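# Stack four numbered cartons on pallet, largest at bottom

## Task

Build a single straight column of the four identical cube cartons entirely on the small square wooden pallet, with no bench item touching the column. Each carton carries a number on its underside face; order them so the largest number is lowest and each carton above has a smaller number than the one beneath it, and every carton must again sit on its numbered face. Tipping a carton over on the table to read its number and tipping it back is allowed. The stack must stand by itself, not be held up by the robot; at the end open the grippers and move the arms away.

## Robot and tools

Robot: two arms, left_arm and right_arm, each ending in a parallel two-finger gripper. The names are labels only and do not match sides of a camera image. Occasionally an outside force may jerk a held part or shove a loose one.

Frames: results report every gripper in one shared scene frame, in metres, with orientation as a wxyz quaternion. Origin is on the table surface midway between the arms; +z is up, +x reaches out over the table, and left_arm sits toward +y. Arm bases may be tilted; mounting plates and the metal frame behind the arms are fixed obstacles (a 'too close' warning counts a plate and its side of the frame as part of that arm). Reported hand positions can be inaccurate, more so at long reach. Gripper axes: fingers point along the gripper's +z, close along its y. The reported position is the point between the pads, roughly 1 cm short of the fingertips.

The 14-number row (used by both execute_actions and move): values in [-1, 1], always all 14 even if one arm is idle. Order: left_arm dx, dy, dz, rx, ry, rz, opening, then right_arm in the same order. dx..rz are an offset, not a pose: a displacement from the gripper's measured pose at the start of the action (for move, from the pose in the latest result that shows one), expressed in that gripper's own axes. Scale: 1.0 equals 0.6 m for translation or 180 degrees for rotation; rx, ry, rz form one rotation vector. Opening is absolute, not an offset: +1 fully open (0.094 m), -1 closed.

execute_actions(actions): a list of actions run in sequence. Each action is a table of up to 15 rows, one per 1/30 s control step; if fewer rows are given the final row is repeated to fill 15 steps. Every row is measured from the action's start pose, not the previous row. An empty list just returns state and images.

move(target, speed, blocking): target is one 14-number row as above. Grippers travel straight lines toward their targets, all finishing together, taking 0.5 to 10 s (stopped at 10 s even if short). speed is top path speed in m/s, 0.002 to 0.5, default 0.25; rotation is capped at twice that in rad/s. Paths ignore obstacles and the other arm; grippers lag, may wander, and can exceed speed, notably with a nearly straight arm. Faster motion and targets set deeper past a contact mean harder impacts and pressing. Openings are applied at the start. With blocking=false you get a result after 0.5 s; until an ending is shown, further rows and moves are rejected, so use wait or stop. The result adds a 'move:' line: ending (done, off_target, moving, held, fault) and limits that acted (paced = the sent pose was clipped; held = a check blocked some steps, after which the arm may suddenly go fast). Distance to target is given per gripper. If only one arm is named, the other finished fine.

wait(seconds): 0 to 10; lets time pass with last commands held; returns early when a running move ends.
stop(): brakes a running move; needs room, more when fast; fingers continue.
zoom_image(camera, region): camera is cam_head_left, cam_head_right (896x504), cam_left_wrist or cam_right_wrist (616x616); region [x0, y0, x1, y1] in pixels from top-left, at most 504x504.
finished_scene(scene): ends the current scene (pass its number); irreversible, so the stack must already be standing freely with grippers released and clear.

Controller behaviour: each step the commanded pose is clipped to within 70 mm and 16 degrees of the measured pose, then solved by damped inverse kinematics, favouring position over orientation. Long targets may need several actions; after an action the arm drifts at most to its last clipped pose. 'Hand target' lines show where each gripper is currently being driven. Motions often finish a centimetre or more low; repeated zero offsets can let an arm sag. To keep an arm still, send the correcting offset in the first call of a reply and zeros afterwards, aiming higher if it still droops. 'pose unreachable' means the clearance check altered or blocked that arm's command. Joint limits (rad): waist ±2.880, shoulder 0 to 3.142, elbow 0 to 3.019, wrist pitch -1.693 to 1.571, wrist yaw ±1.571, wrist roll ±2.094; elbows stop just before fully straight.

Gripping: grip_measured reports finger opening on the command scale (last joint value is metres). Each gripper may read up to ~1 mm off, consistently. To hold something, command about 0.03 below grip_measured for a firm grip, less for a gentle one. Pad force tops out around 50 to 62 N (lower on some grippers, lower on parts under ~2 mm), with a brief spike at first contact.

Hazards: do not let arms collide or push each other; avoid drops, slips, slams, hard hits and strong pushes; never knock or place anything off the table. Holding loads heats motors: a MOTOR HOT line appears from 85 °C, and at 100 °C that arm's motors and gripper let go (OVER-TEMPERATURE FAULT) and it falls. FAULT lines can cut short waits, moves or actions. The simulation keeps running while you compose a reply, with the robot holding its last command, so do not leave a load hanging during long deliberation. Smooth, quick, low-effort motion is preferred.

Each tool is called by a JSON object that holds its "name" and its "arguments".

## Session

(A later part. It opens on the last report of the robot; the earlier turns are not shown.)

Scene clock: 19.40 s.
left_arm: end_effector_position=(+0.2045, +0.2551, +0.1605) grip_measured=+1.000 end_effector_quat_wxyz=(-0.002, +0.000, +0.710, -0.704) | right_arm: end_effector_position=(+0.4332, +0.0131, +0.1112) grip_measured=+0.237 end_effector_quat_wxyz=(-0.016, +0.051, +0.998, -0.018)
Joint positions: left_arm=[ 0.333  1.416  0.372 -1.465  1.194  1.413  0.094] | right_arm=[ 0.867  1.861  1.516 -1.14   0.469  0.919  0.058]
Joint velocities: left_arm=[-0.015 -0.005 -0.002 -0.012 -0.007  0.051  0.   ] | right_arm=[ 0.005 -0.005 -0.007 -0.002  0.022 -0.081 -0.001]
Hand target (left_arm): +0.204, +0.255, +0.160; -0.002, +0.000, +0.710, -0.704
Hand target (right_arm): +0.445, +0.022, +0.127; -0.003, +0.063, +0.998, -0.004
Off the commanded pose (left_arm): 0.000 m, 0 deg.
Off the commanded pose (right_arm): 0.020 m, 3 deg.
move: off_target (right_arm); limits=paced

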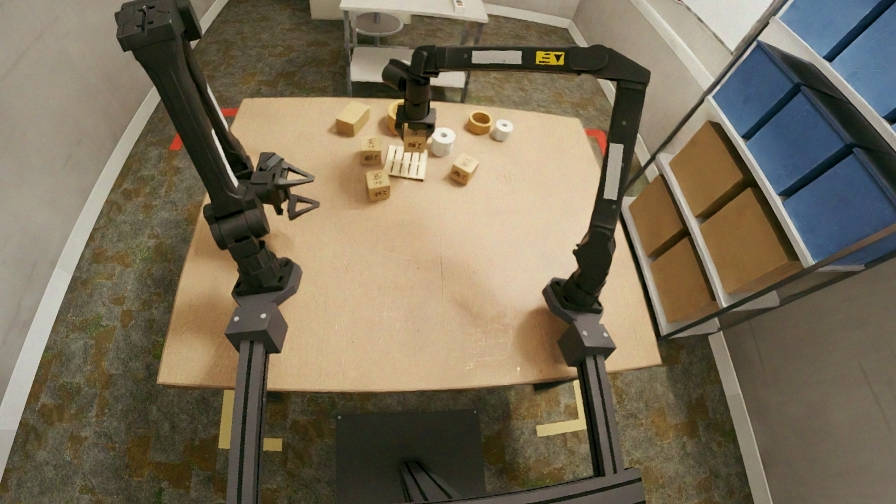

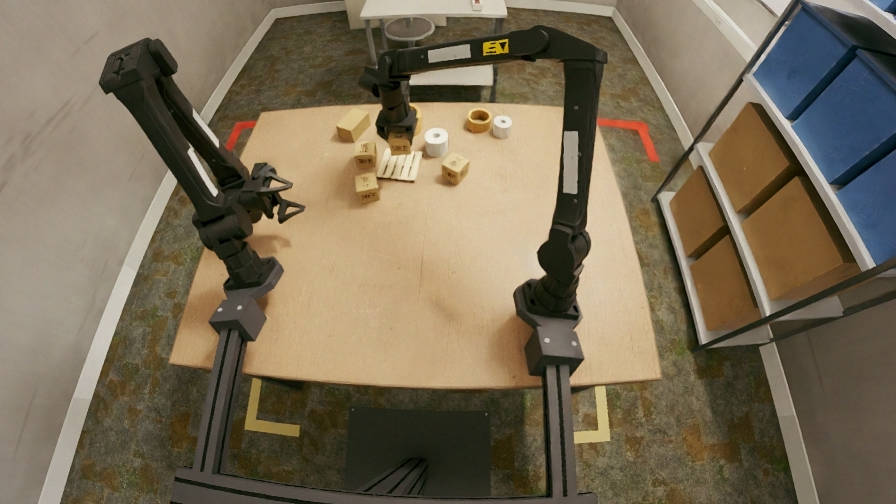

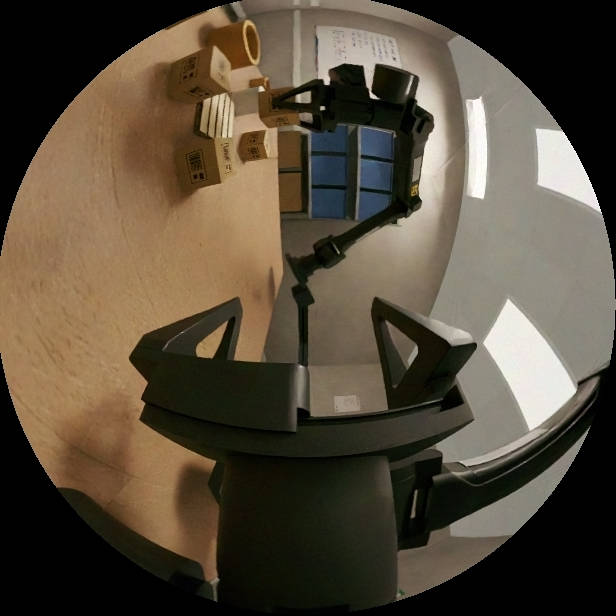

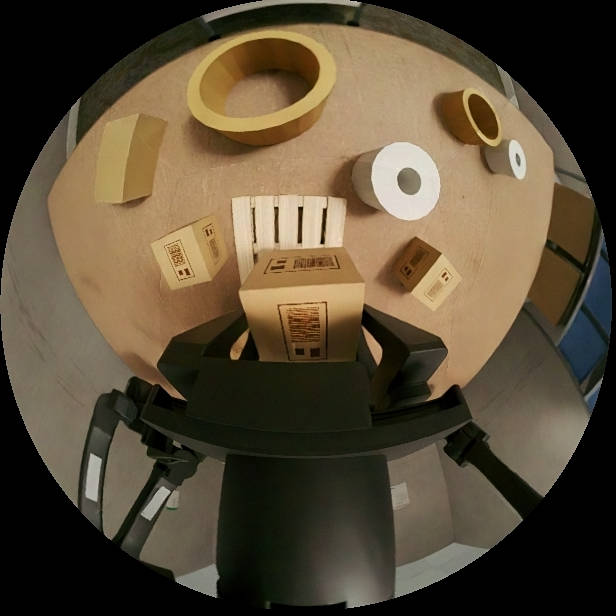

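{"name": "move", "arguments": {"target": [0,0,0,0,0,0,1,0.02,0.03,0.105,-0.008,-0.006,0.012,0.18], "speed": 0.1}}

{"name": "zoom_image", "arguments": {"camera": "cam_head_left", "region": [340,90,500,210]}}

Scene clock: 20.70 s.
left_arm: end_effector_position=(+0.2045, +0.2551, +0.1605) grip_measured=+1.000 end_effector_quat_wxyz=(-0.002, +0.000, +0.710, -0.704) | right_arm: end_effector_position=(+0.4232, +0.0342, +0.0628) grip_measured=+0.237 end_effector_quat_wxyz=(+0.001, +0.067, +0.998, +0.002)
Joint positions: left_arm=[ 0.333  1.416  0.372 -1.465  1.194  1.413  0.094] | right_arm=[ 0.862  1.92   1.454 -0.959  0.468  0.919  0.058]
Joint velocities: left_arm=[-0.015  0.005 -0.002 -0.022 -0.022 -0.022  0.   ] | right_arm=[-0.015  0.005  0.012  0.002  0.022 -0.051  0.002]
Hand target (left_arm): +0.204, +0.255, +0.160; -0.002, +0.000, +0.710, -0.704
Hand target (right_arm): +0.422, +0.030, +0.048; -0.005, +0.070, +0.998, -0.006
Off the commanded pose (left_arm): 0.000 m, 0 deg.
Off the commanded pose (right_arm): 0.016 m, 1 deg.
move: off_target (right_arm)

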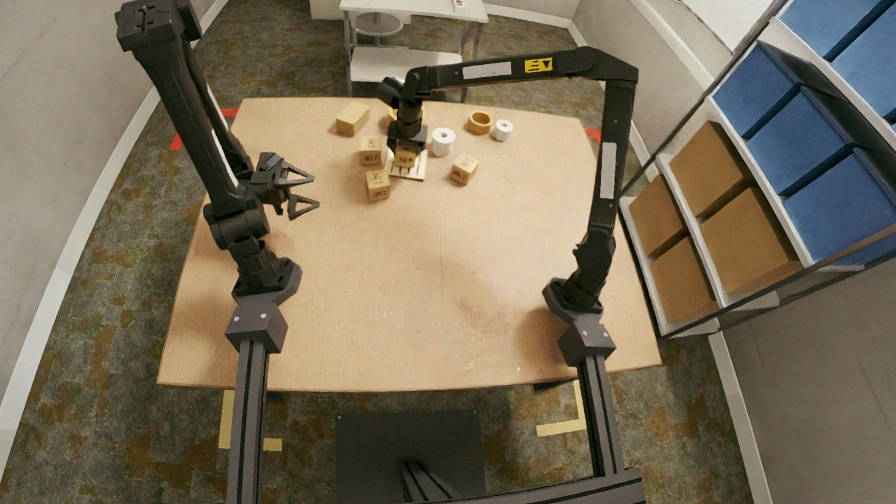

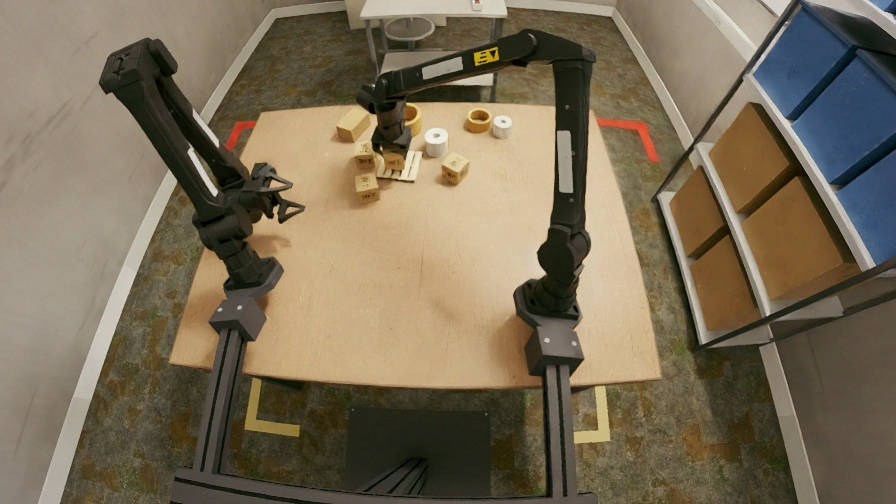

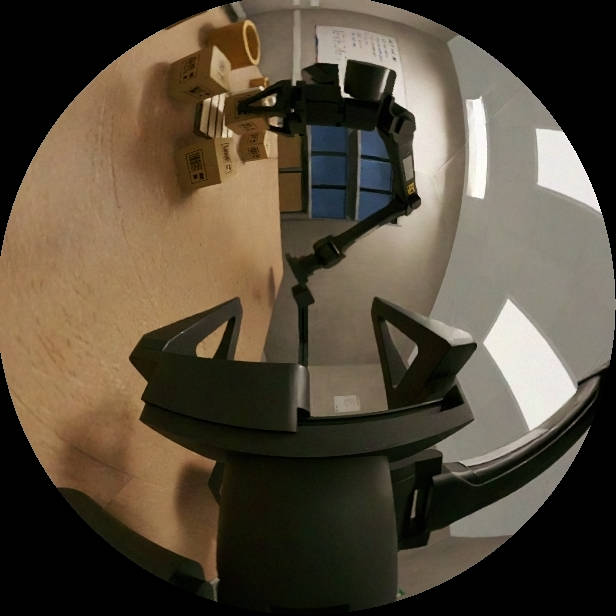

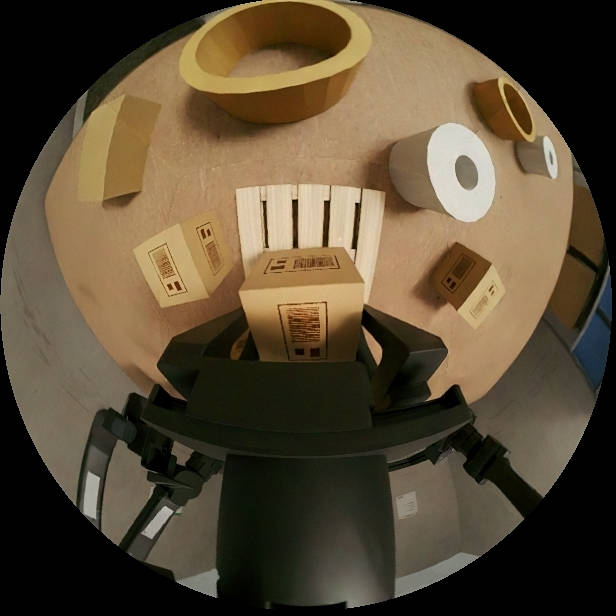

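Region (340, 90, 500, 210) of cam_head_left's 896x504 image, scaled by 3.150, with more detail than that image has; it fills the top 378 rows of this view, and the rest is white.

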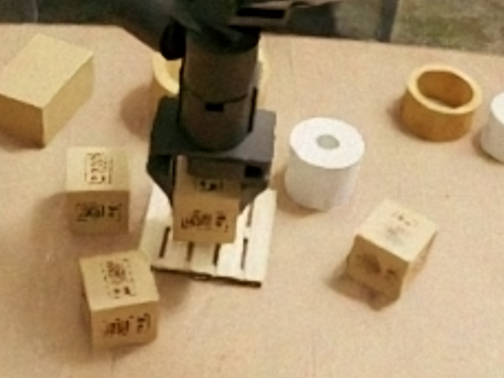

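{"name": "move", "arguments": {"target": [0,0,0,0,0,0,1,0,-0.015,0.05,0,0,0,0.18], "speed": 0.06}}

{"name": "execute_actions", "arguments": {"actions": [[[0,0,0,0,0,0,1,0,0,0,0,0,0,0.7]]]}}

{"name": "move", "arguments": {"target": [0,0,0,0,0,0,1,-0.01,0.01,-0.15,0,0,0,0.7]}}

{"name": "move", "arguments": {"target": [0,0,0,0,0,0,1,0.02,-0.27,0,0,0,0.16,1], "speed": 0.3}}

Scene clock: 21.93 s.
left_arm: end_effector_position=(+0.2045, +0.2551, +0.1605) grip_measured=+1.000 end_effector_quat_wxyz=(-0.002, +0.000, +0.710, -0.704) | right_arm: end_effector_position=(+0.4262, +0.0291, +0.0481) grip_measured=+0.238 end_effector_quat_wxyz=(+0.008, +0.074, +0.997, +0.010)
Joint positions: left_arm=[ 0.333  1.416  0.372 -1.465  1.194  1.413  0.094] | right_arm=[ 0.841  1.92   1.42  -0.89   0.464  0.899  0.058]
Joint velocities: left_arm=[-0.015  0.005 -0.022 -0.007 -0.037  0.022  0.   ] | right_arm=[-0.015 -0.005  0.007  0.012 -0.037  0.037  0.001]
Hand target (left_arm): +0.204, +0.255, +0.160; -0.002, +0.000, +0.710, -0.704
Hand target (right_arm): +0.422, +0.025, +0.033; +0.001, +0.067, +0.998, +0.002
Off the commanded pose (left_arm): 0.000 m, 0 deg.
Off the commanded pose (right_arm): 0.016 m, 1 deg.
move: off_target (right_arm)

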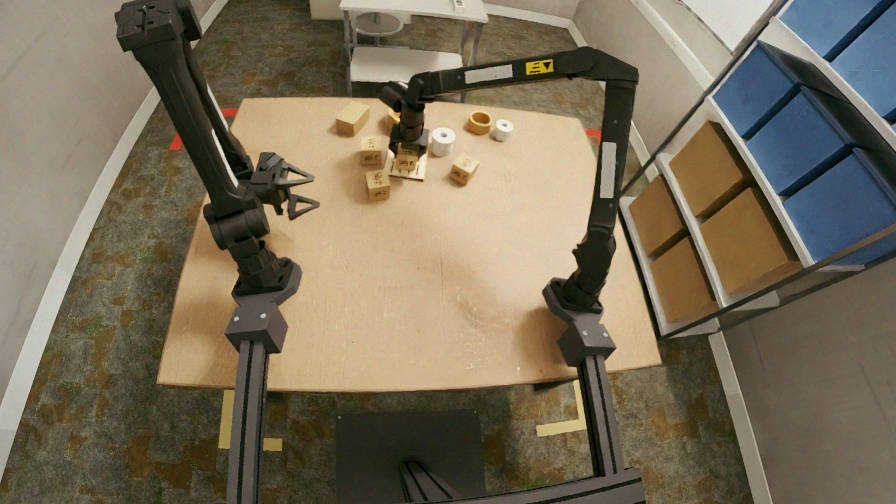

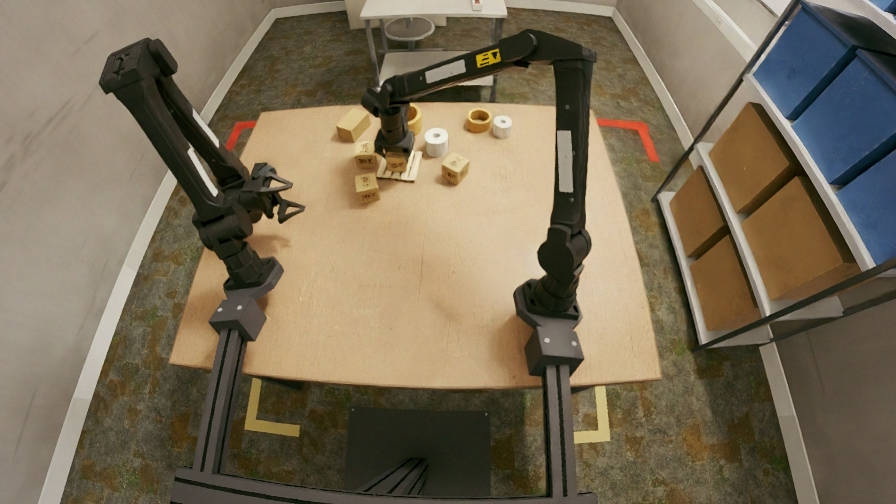

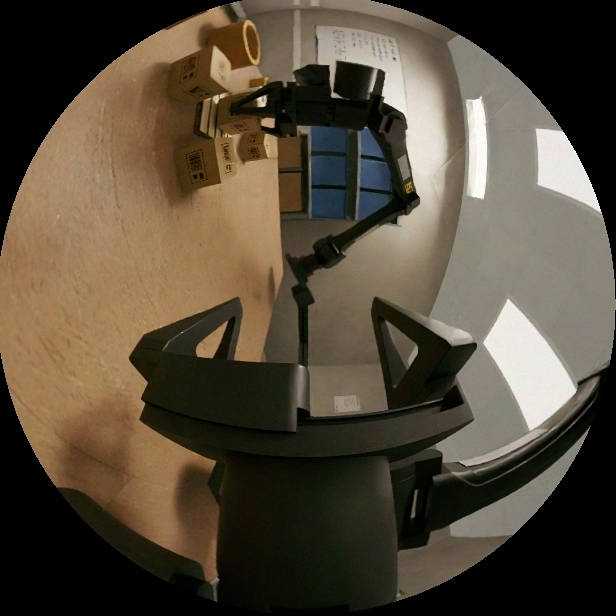

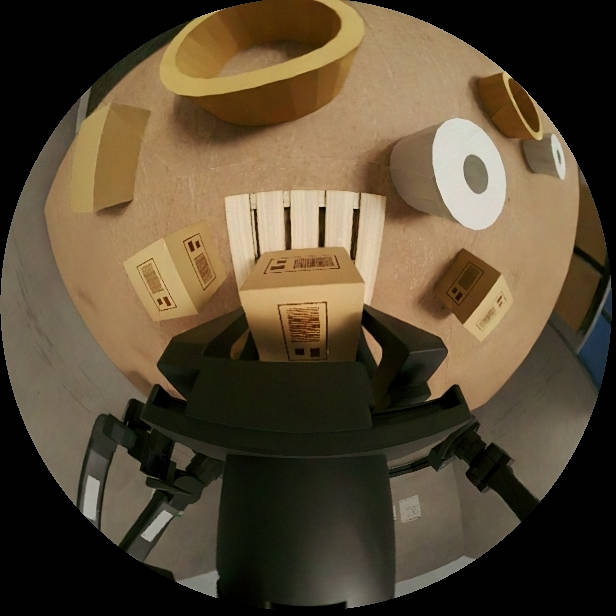

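Scene clock: 22.43 s.
left_arm: end_effector_position=(+0.2045, +0.2551, +0.1605) grip_measured=+1.000 end_effector_quat_wxyz=(-0.002, +0.000, +0.710, -0.704) | right_arm: end_effector_position=(+0.4262, +0.0291, +0.0481) grip_measured=+0.697 end_effector_quat_wxyz=(+0.008, +0.074, +0.997, +0.010)
Joint positions: left_arm=[ 0.333  1.416  0.372 -1.465  1.194  1.413  0.094] | right_arm=[ 0.841  1.92   1.42  -0.89   0.464  0.899  0.08 ]
Joint velocities: left_arm=[-0.005 -0.005 -0.007 -0.017 -0.007 -0.007  0.   ] | right_arm=[ 0.005 -0.015 -0.002  0.012 -0.095  0.051 -0.001]
Hand target (left_arm): +0.204, +0.255, +0.160; -0.002, +0.000, +0.710, -0.704
Hand target (right_arm): +0.426, +0.029, +0.048; +0.008, +0.074, +0.997, +0.010
Off the commanded pose (left_arm): 0.000 m, 0 deg.
Off the commanded pose (right_arm): 0.000 m, 0 deg.

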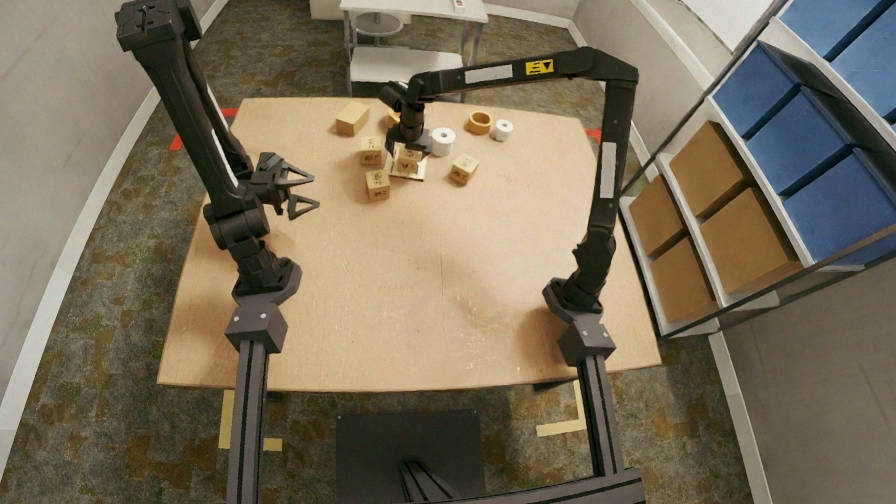

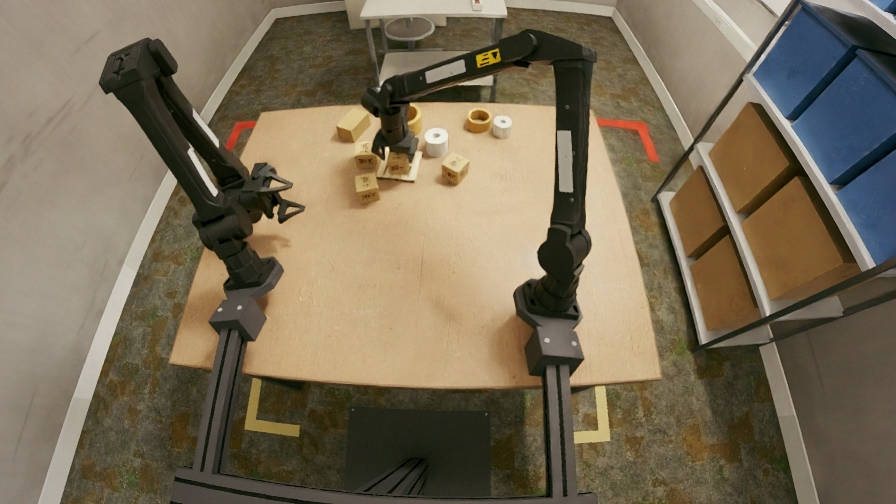

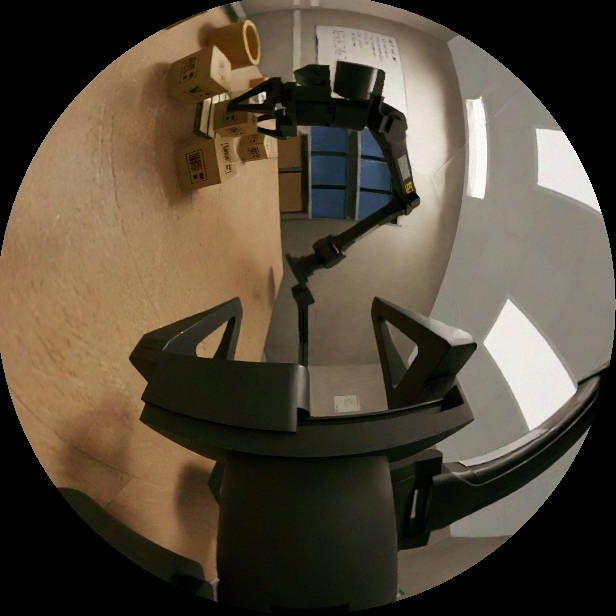

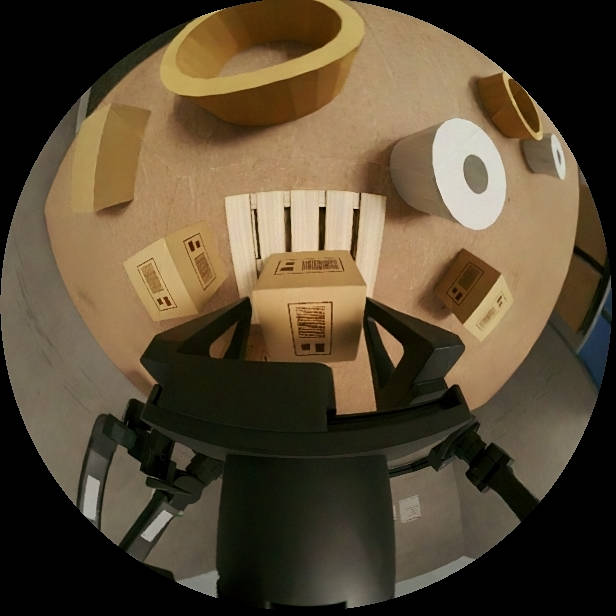

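Scene clock: 23.33 s.
left_arm: end_effector_position=(+0.2045, +0.2551, +0.1605) grip_measured=+1.000 end_effector_quat_wxyz=(-0.002, +0.000, +0.710, -0.704) | right_arm: end_effector_position=(+0.4174, +0.0271, +0.1248) grip_measured=+0.697 end_effector_quat_wxyz=(-0.001, +0.059, +0.998, -0.001)
Joint positions: left_arm=[ 0.333  1.416  0.372 -1.465  1.194  1.413  0.094] | right_arm=[ 0.912  1.834  1.479 -1.104  0.475  0.963  0.08 ]
Joint velocities: left_arm=[-0.005 -0.005  0.002 -0.002  0.066  0.037  0.   ] | right_arm=[-0.015  0.005  0.002 -0.002 -0.066 -0.007  0.   ]
Hand target (left_arm): +0.204, +0.255, +0.160; -0.002, +0.000, +0.710, -0.704
Hand target (right_arm): +0.430, +0.032, +0.138; +0.008, +0.074, +0.997, +0.010
Off the commanded pose (left_arm): 0.000 m, 0 deg.
Off the commanded pose (right_arm): 0.020 m, 2 deg.
move: off_target (right_arm)

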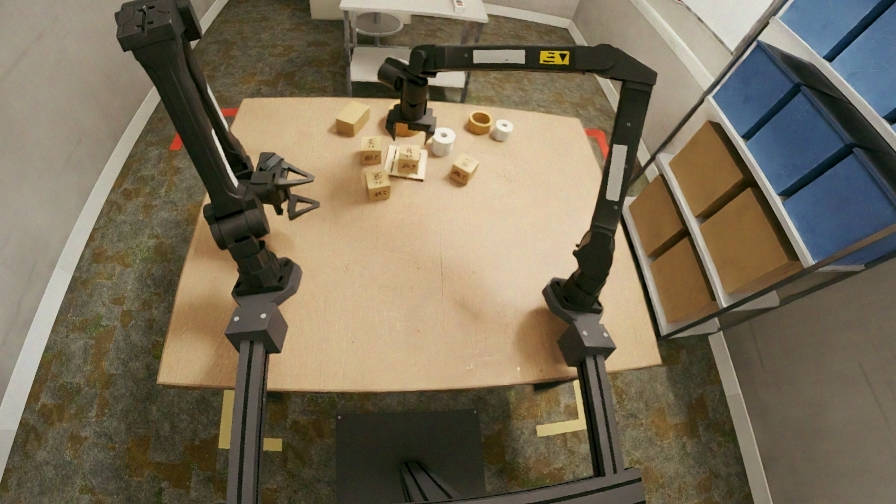

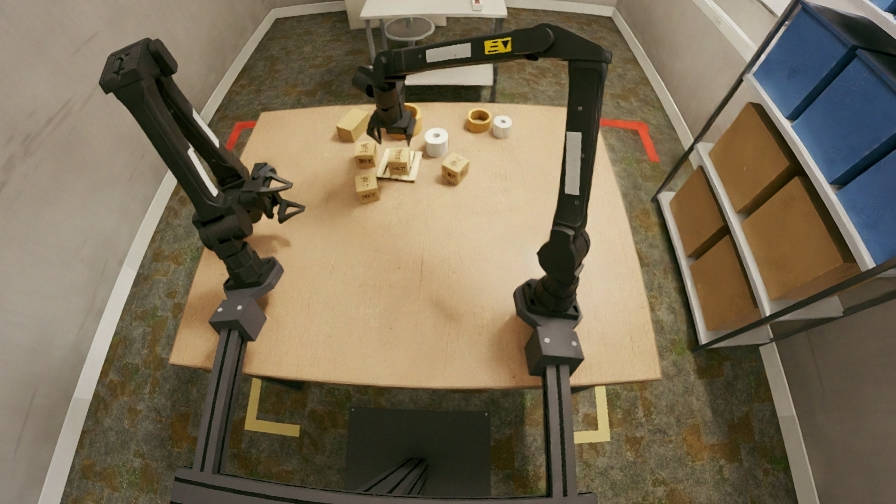

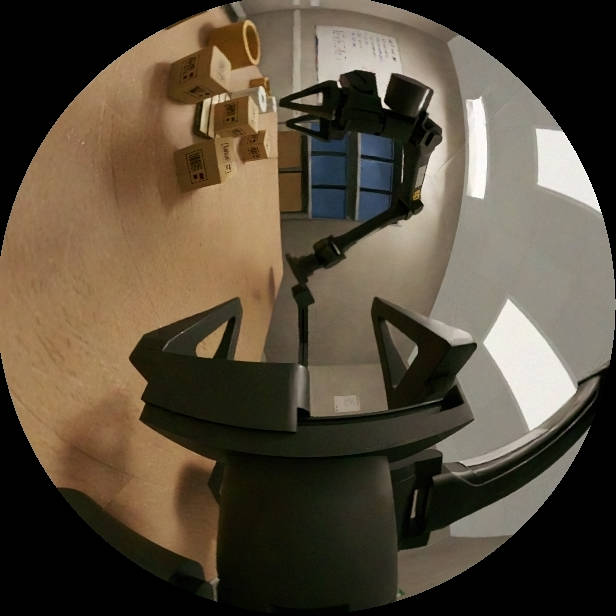

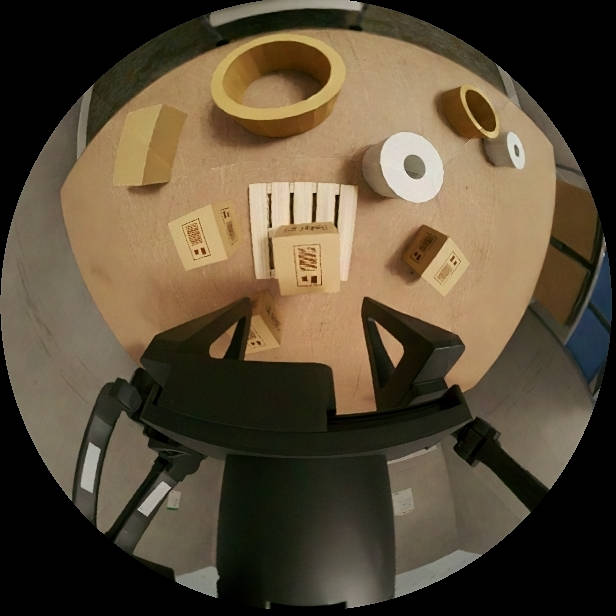

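Scene clock: 24.67 s.
left_arm: end_effector_position=(+0.2045, +0.2551, +0.1605) grip_measured=+1.000 end_effector_quat_wxyz=(-0.002, +0.000, +0.710, -0.704) | right_arm: end_effector_position=(+0.3828, -0.1269, +0.1233) grip_measured=+1.000 end_effector_quat_wxyz=(-0.003, +0.291, +0.957, -0.003)
Joint positions: left_arm=[ 0.333  1.416  0.372 -1.465  1.194  1.413  0.094] | right_arm=[ 0.745  1.476  1.07  -0.977  0.447  1.254  0.094]
Joint velocities: left_arm=[-0.005 -0.005  0.012  0.012  0.022 -0.007  0.   ] | right_arm=[-0.005 -0.005 -0.012 -0.022  0.022 -0.022  0.   ]
Hand target (left_arm): +0.204, +0.255, +0.160; -0.002, +0.000, +0.710, -0.704
Hand target (right_arm): +0.384, -0.131, +0.125; -0.001, +0.306, +0.952, +0.001
Off the commanded pose (left_arm): 0.000 m, 0 deg.
Off the commanded pose (right_arm): 0.007 m, 2 deg.
move: done

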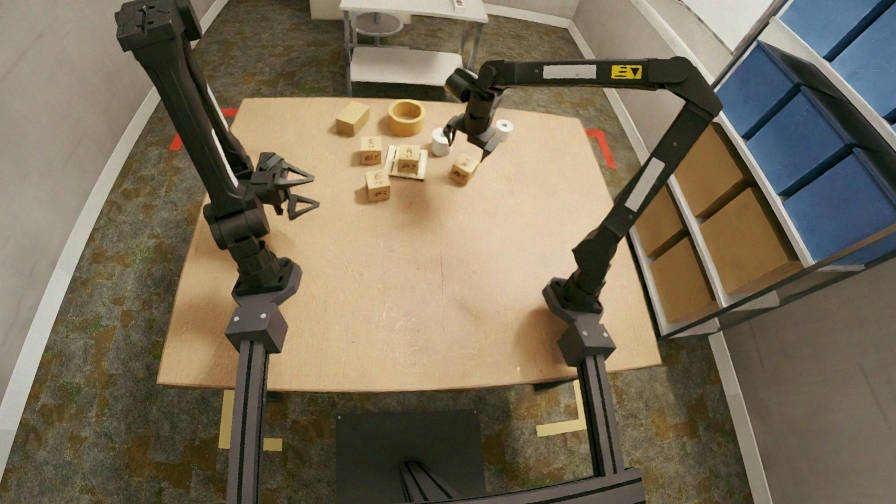

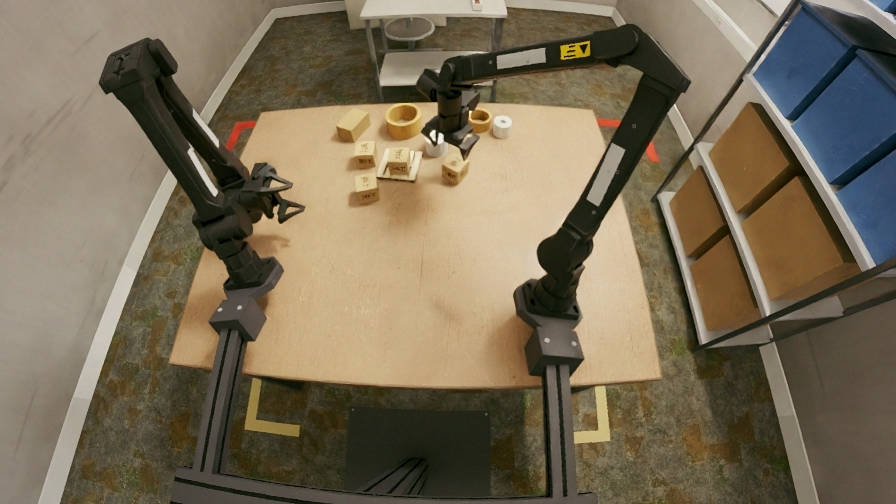

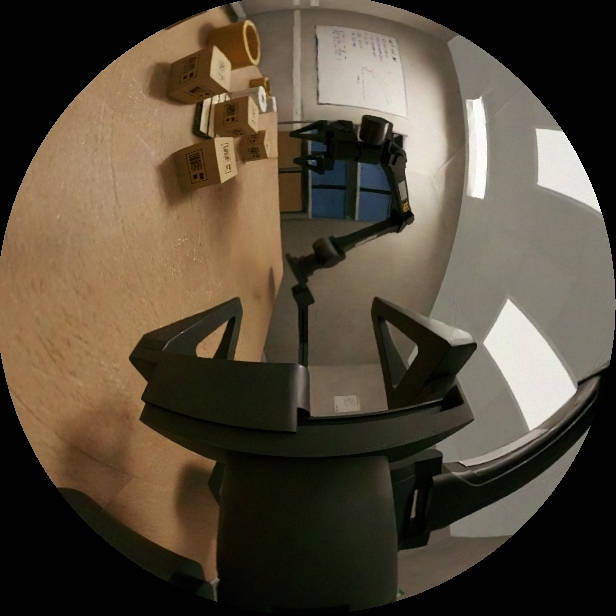

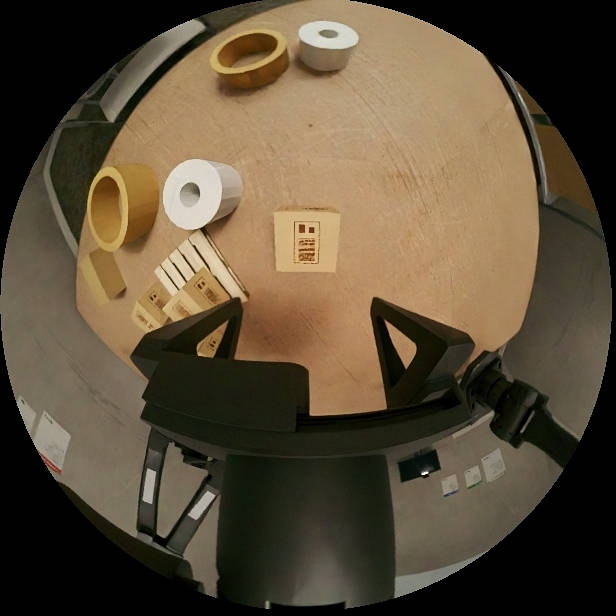

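{"name": "move", "arguments": {"target": [0,0,0,0,0,0,1,-0.018,-0.012,0.175,0,0,0,1], "speed": 0.12}}

{"name": "execute_actions", "arguments": {"actions": [[[0,0,0,0,0,0,1,0,0,0,0,0,0,0.18]]]}}

{"name": "move", "arguments": {"target": [0,0,0,0,0,0,1,0.12,0.03,-0.38,-0.25,0,-0.18,0.18], "speed": 0.3}}

{"name": "zoom_image", "arguments": {"camera": "cam_left_wrist", "region": [280,60,530,310]}}

Scene clock: 26.33 s.
left_arm: end_effector_position=(+0.2045, +0.2551, +0.1605) grip_measured=+1.000 end_effector_quat_wxyz=(-0.002, +0.000, +0.710, -0.704) | right_arm: end_effector_position=(+0.3934, -0.1365, +0.0314) grip_measured=+1.000 end_effector_quat_wxyz=(+0.003, +0.299, +0.954, +0.007)
Joint positions: left_arm=[ 0.333  1.416  0.372 -1.465  1.194  1.413  0.094] | right_arm=[ 0.624  1.607  0.992 -0.688  0.417  1.129  0.094]
Joint velocities: left_arm=[ 0.005  0.005 -0.012 -0.017 -0.007 -0.051  0.   ] | right_arm=[-0.015  0.005 -0.017  0.012 -0.007 -0.007  0.   ]
Hand target (left_arm): +0.204, +0.255, +0.160; -0.002, +0.000, +0.710, -0.704
Hand target (right_arm): +0.388, -0.140, +0.020; -0.004, +0.291, +0.957, -0.002
Off the commanded pose (left_arm): 0.000 m, 0 deg.
Off the commanded pose (right_arm): 0.015 m, 2 deg.
move: off_target (right_arm)

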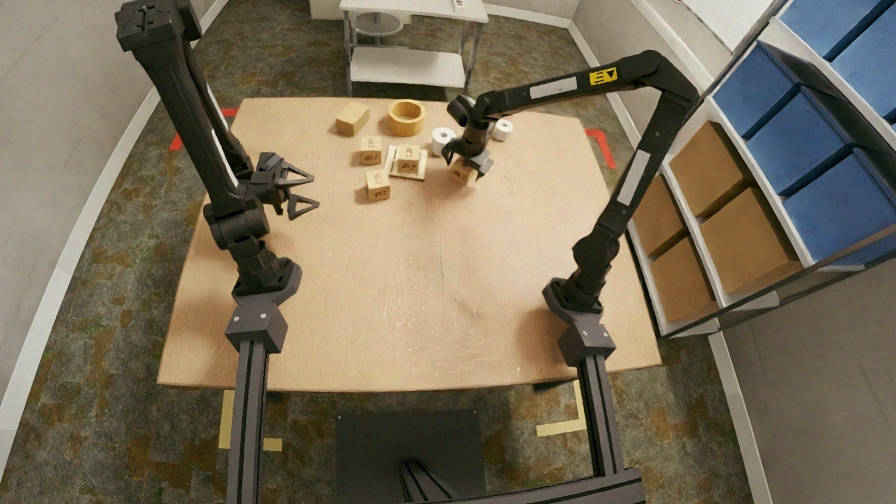

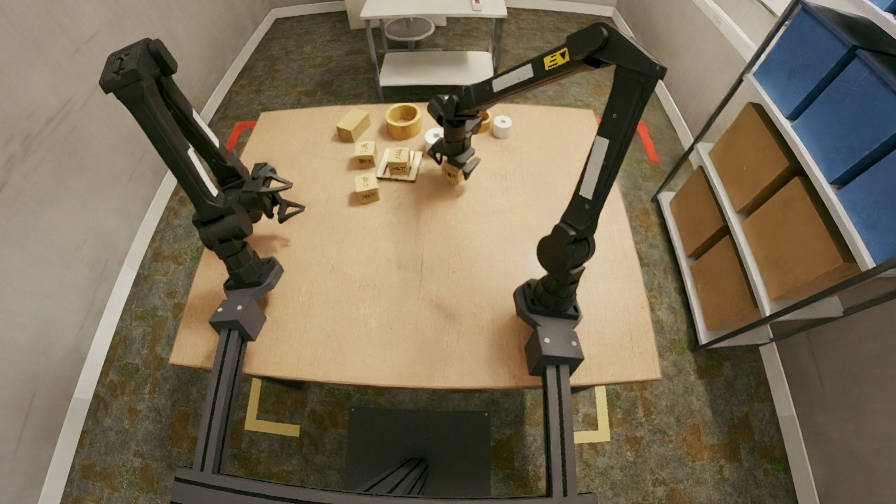

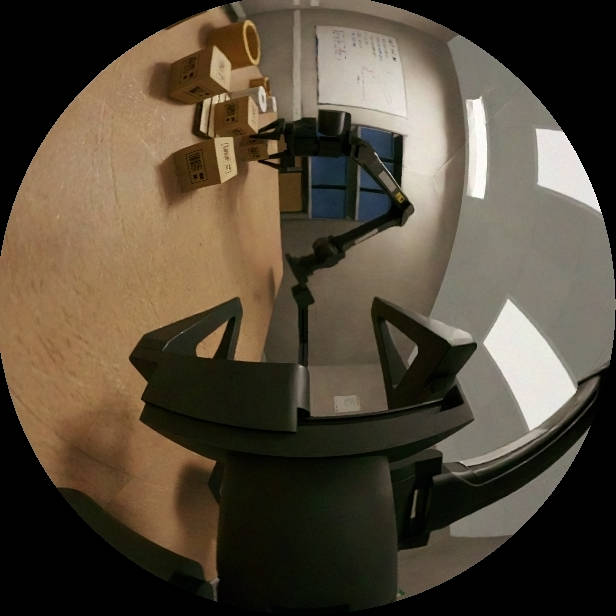

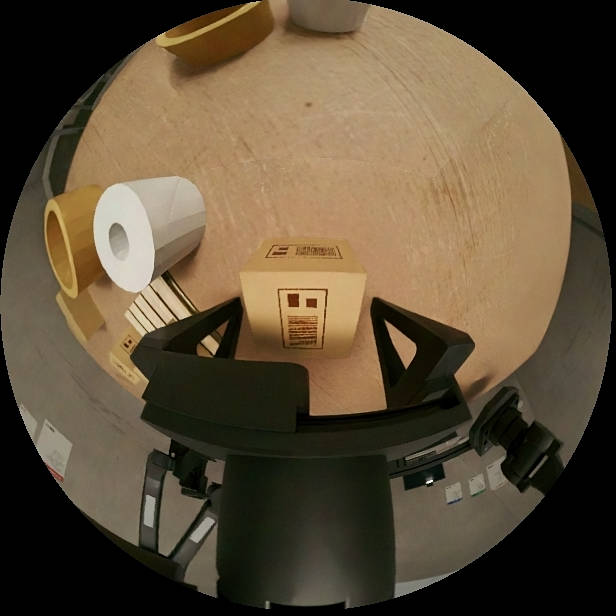

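Scene clock: 26.83 s.
left_arm: end_effector_position=(+0.2045, +0.2551, +0.1605) grip_measured=+1.000 end_effector_quat_wxyz=(-0.002, +0.000, +0.710, -0.704) | right_arm: end_effector_position=(+0.3934, -0.1365, +0.0314) grip_measured=+0.214 end_effector_quat_wxyz=(+0.003, +0.299, +0.954, +0.007)
Joint positions: left_arm=[ 0.333  1.416  0.372 -1.465  1.194  1.413  0.094] | right_arm=[ 0.624  1.607  0.992 -0.688  0.417  1.129  0.057]
Joint velocities: left_arm=[ 0.015  0.005 -0.002 -0.002 -0.007 -0.051  0.   ] | right_arm=[ 0.015 -0.005 -0.007 -0.002 -0.066 -0.007 -0.   ]
Hand target (left_arm): +0.204, +0.255, +0.160; -0.002, +0.000, +0.710, -0.704
Hand target (right_arm): +0.393, -0.137, +0.031; +0.003, +0.299, +0.954, +0.007
Off the commanded pose (left_arm): 0.000 m, 0 deg.
Off the commanded pose (right_arm): 0.000 m, 0 deg.

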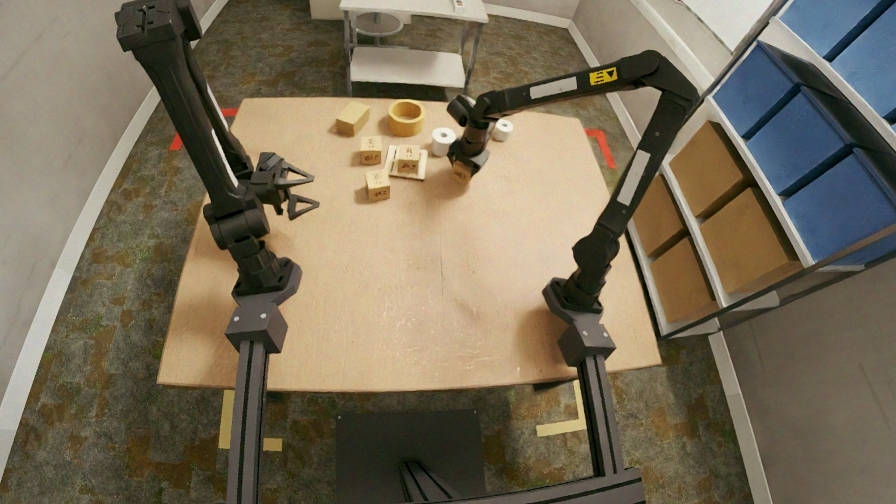

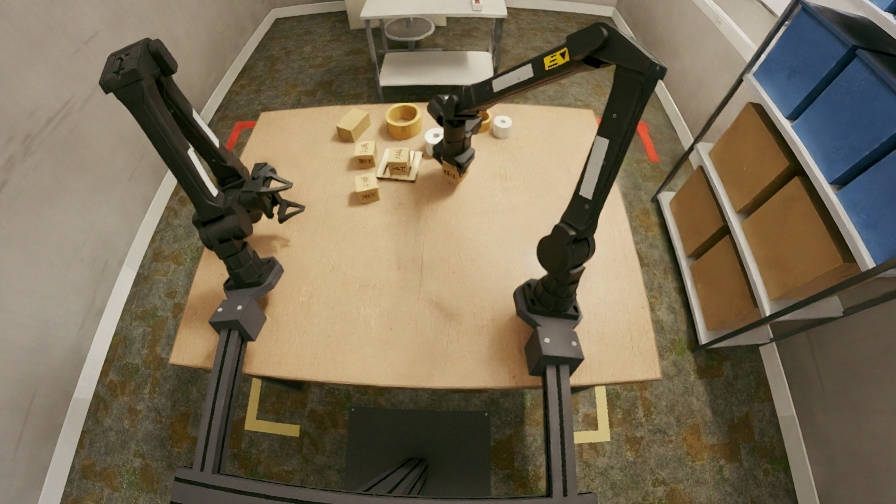

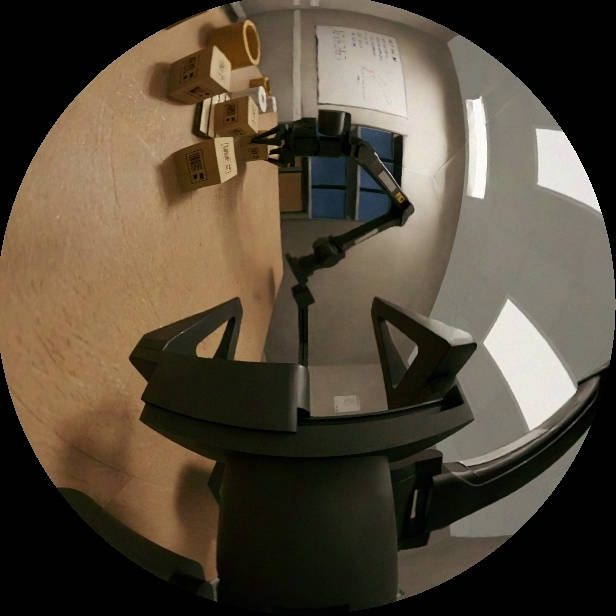

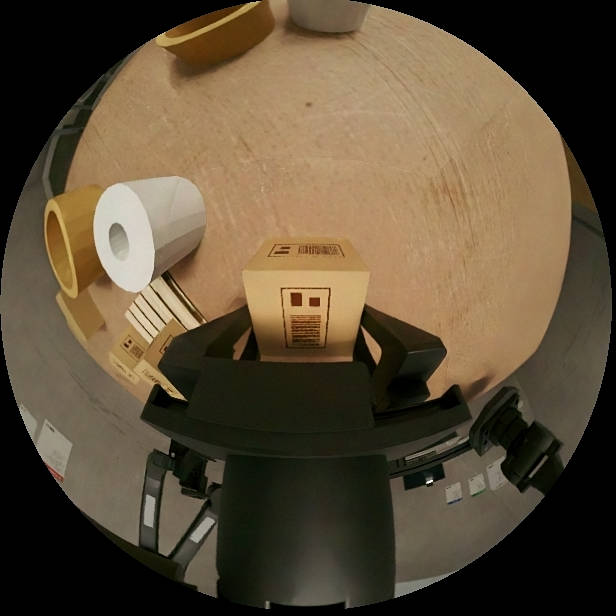

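Scene clock: 28.90 s.
left_arm: end_effector_position=(+0.2045, +0.2551, +0.1605) grip_measured=+1.000 end_effector_quat_wxyz=(-0.002, +0.000, +0.710, -0.704) | right_arm: end_effector_position=(+0.3416, -0.0820, +0.2505) grip_measured=+0.214 end_effector_quat_wxyz=(+0.111, +0.009, +0.928, +0.355)
Joint positions: left_arm=[ 0.333  1.416  0.372 -1.465  1.194  1.413  0.094] | right_arm=[ 0.842  1.012  0.764 -0.518  0.032  0.615  0.057]
Joint velocities: left_arm=[ 0.015  0.005 -0.002 -0.002 -0.154 -0.022  0.   ] | right_arm=[-0.005 -0.005  0.002 -0.007 -0.066 -0.007  0.   ]
Hand target (left_arm): +0.204, +0.255, +0.160; -0.002, +0.000, +0.710, -0.704
Hand target (right_arm): +0.339, -0.080, +0.256; +0.120, -0.002, +0.924, +0.363
Off the commanded pose (left_arm): 0.000 m, 0 deg.
Off the commanded pose (right_arm): 0.009 m, 2 deg.
move: done

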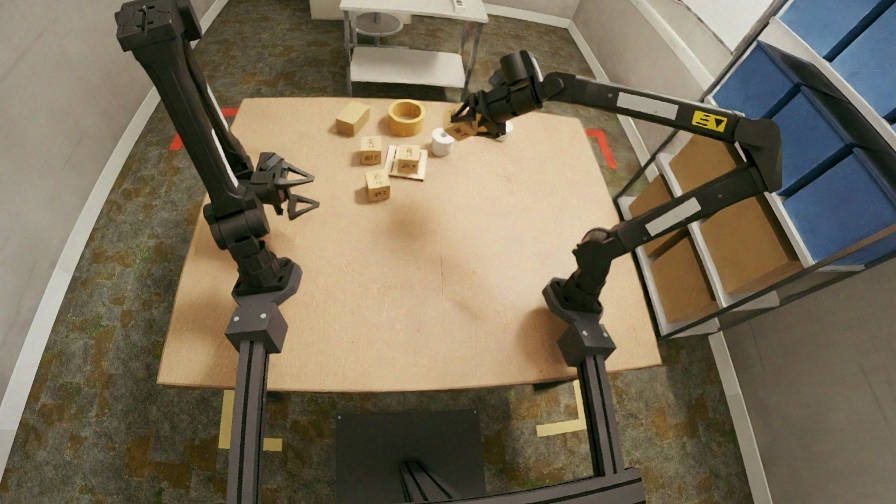

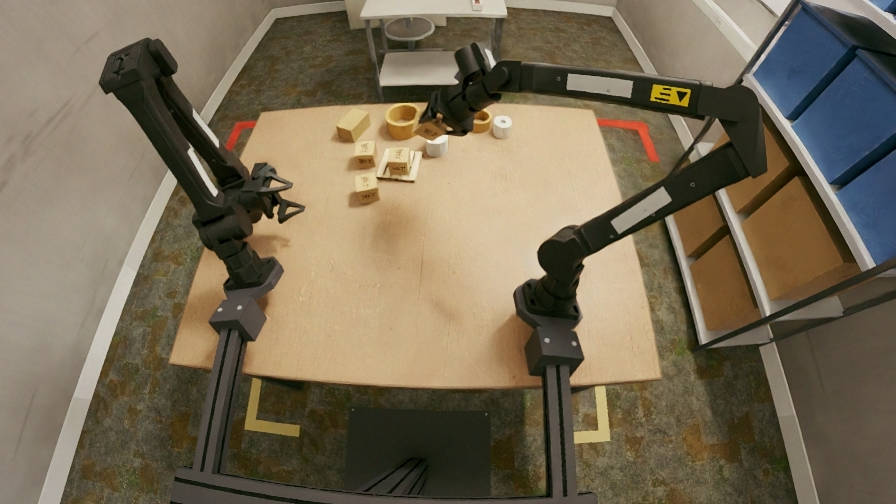

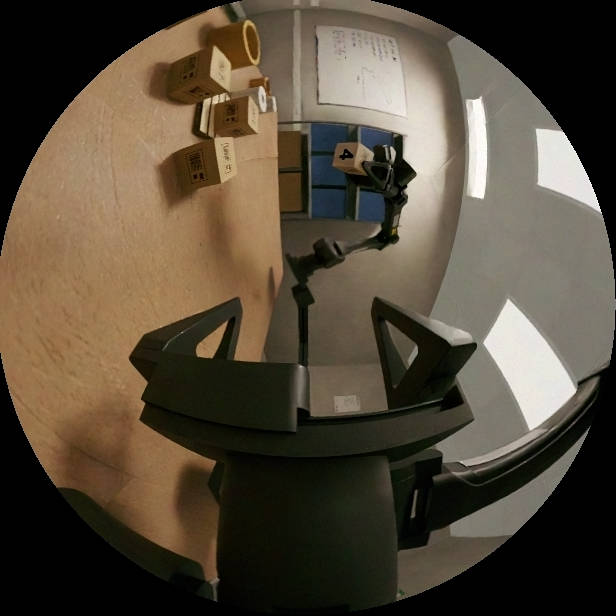

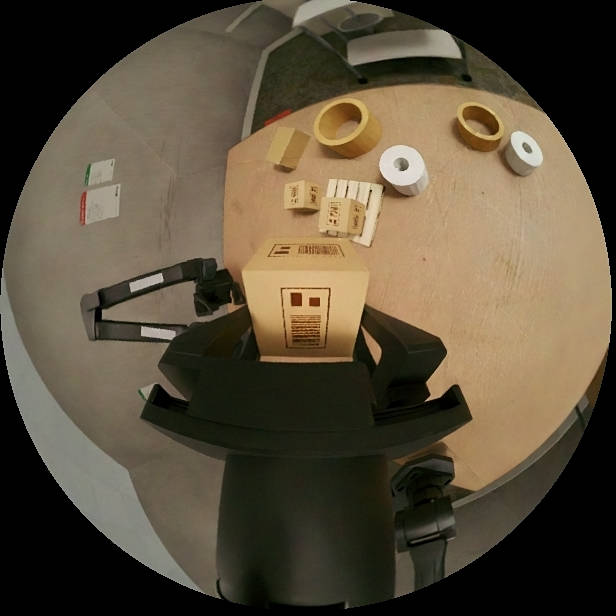

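Region (280, 60, 530, 310) of cam_left_wrist's 616x616 image, scaled by 2.016, with more detail than that image has.

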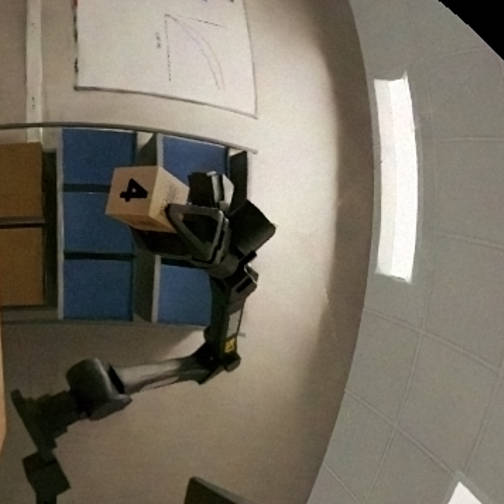

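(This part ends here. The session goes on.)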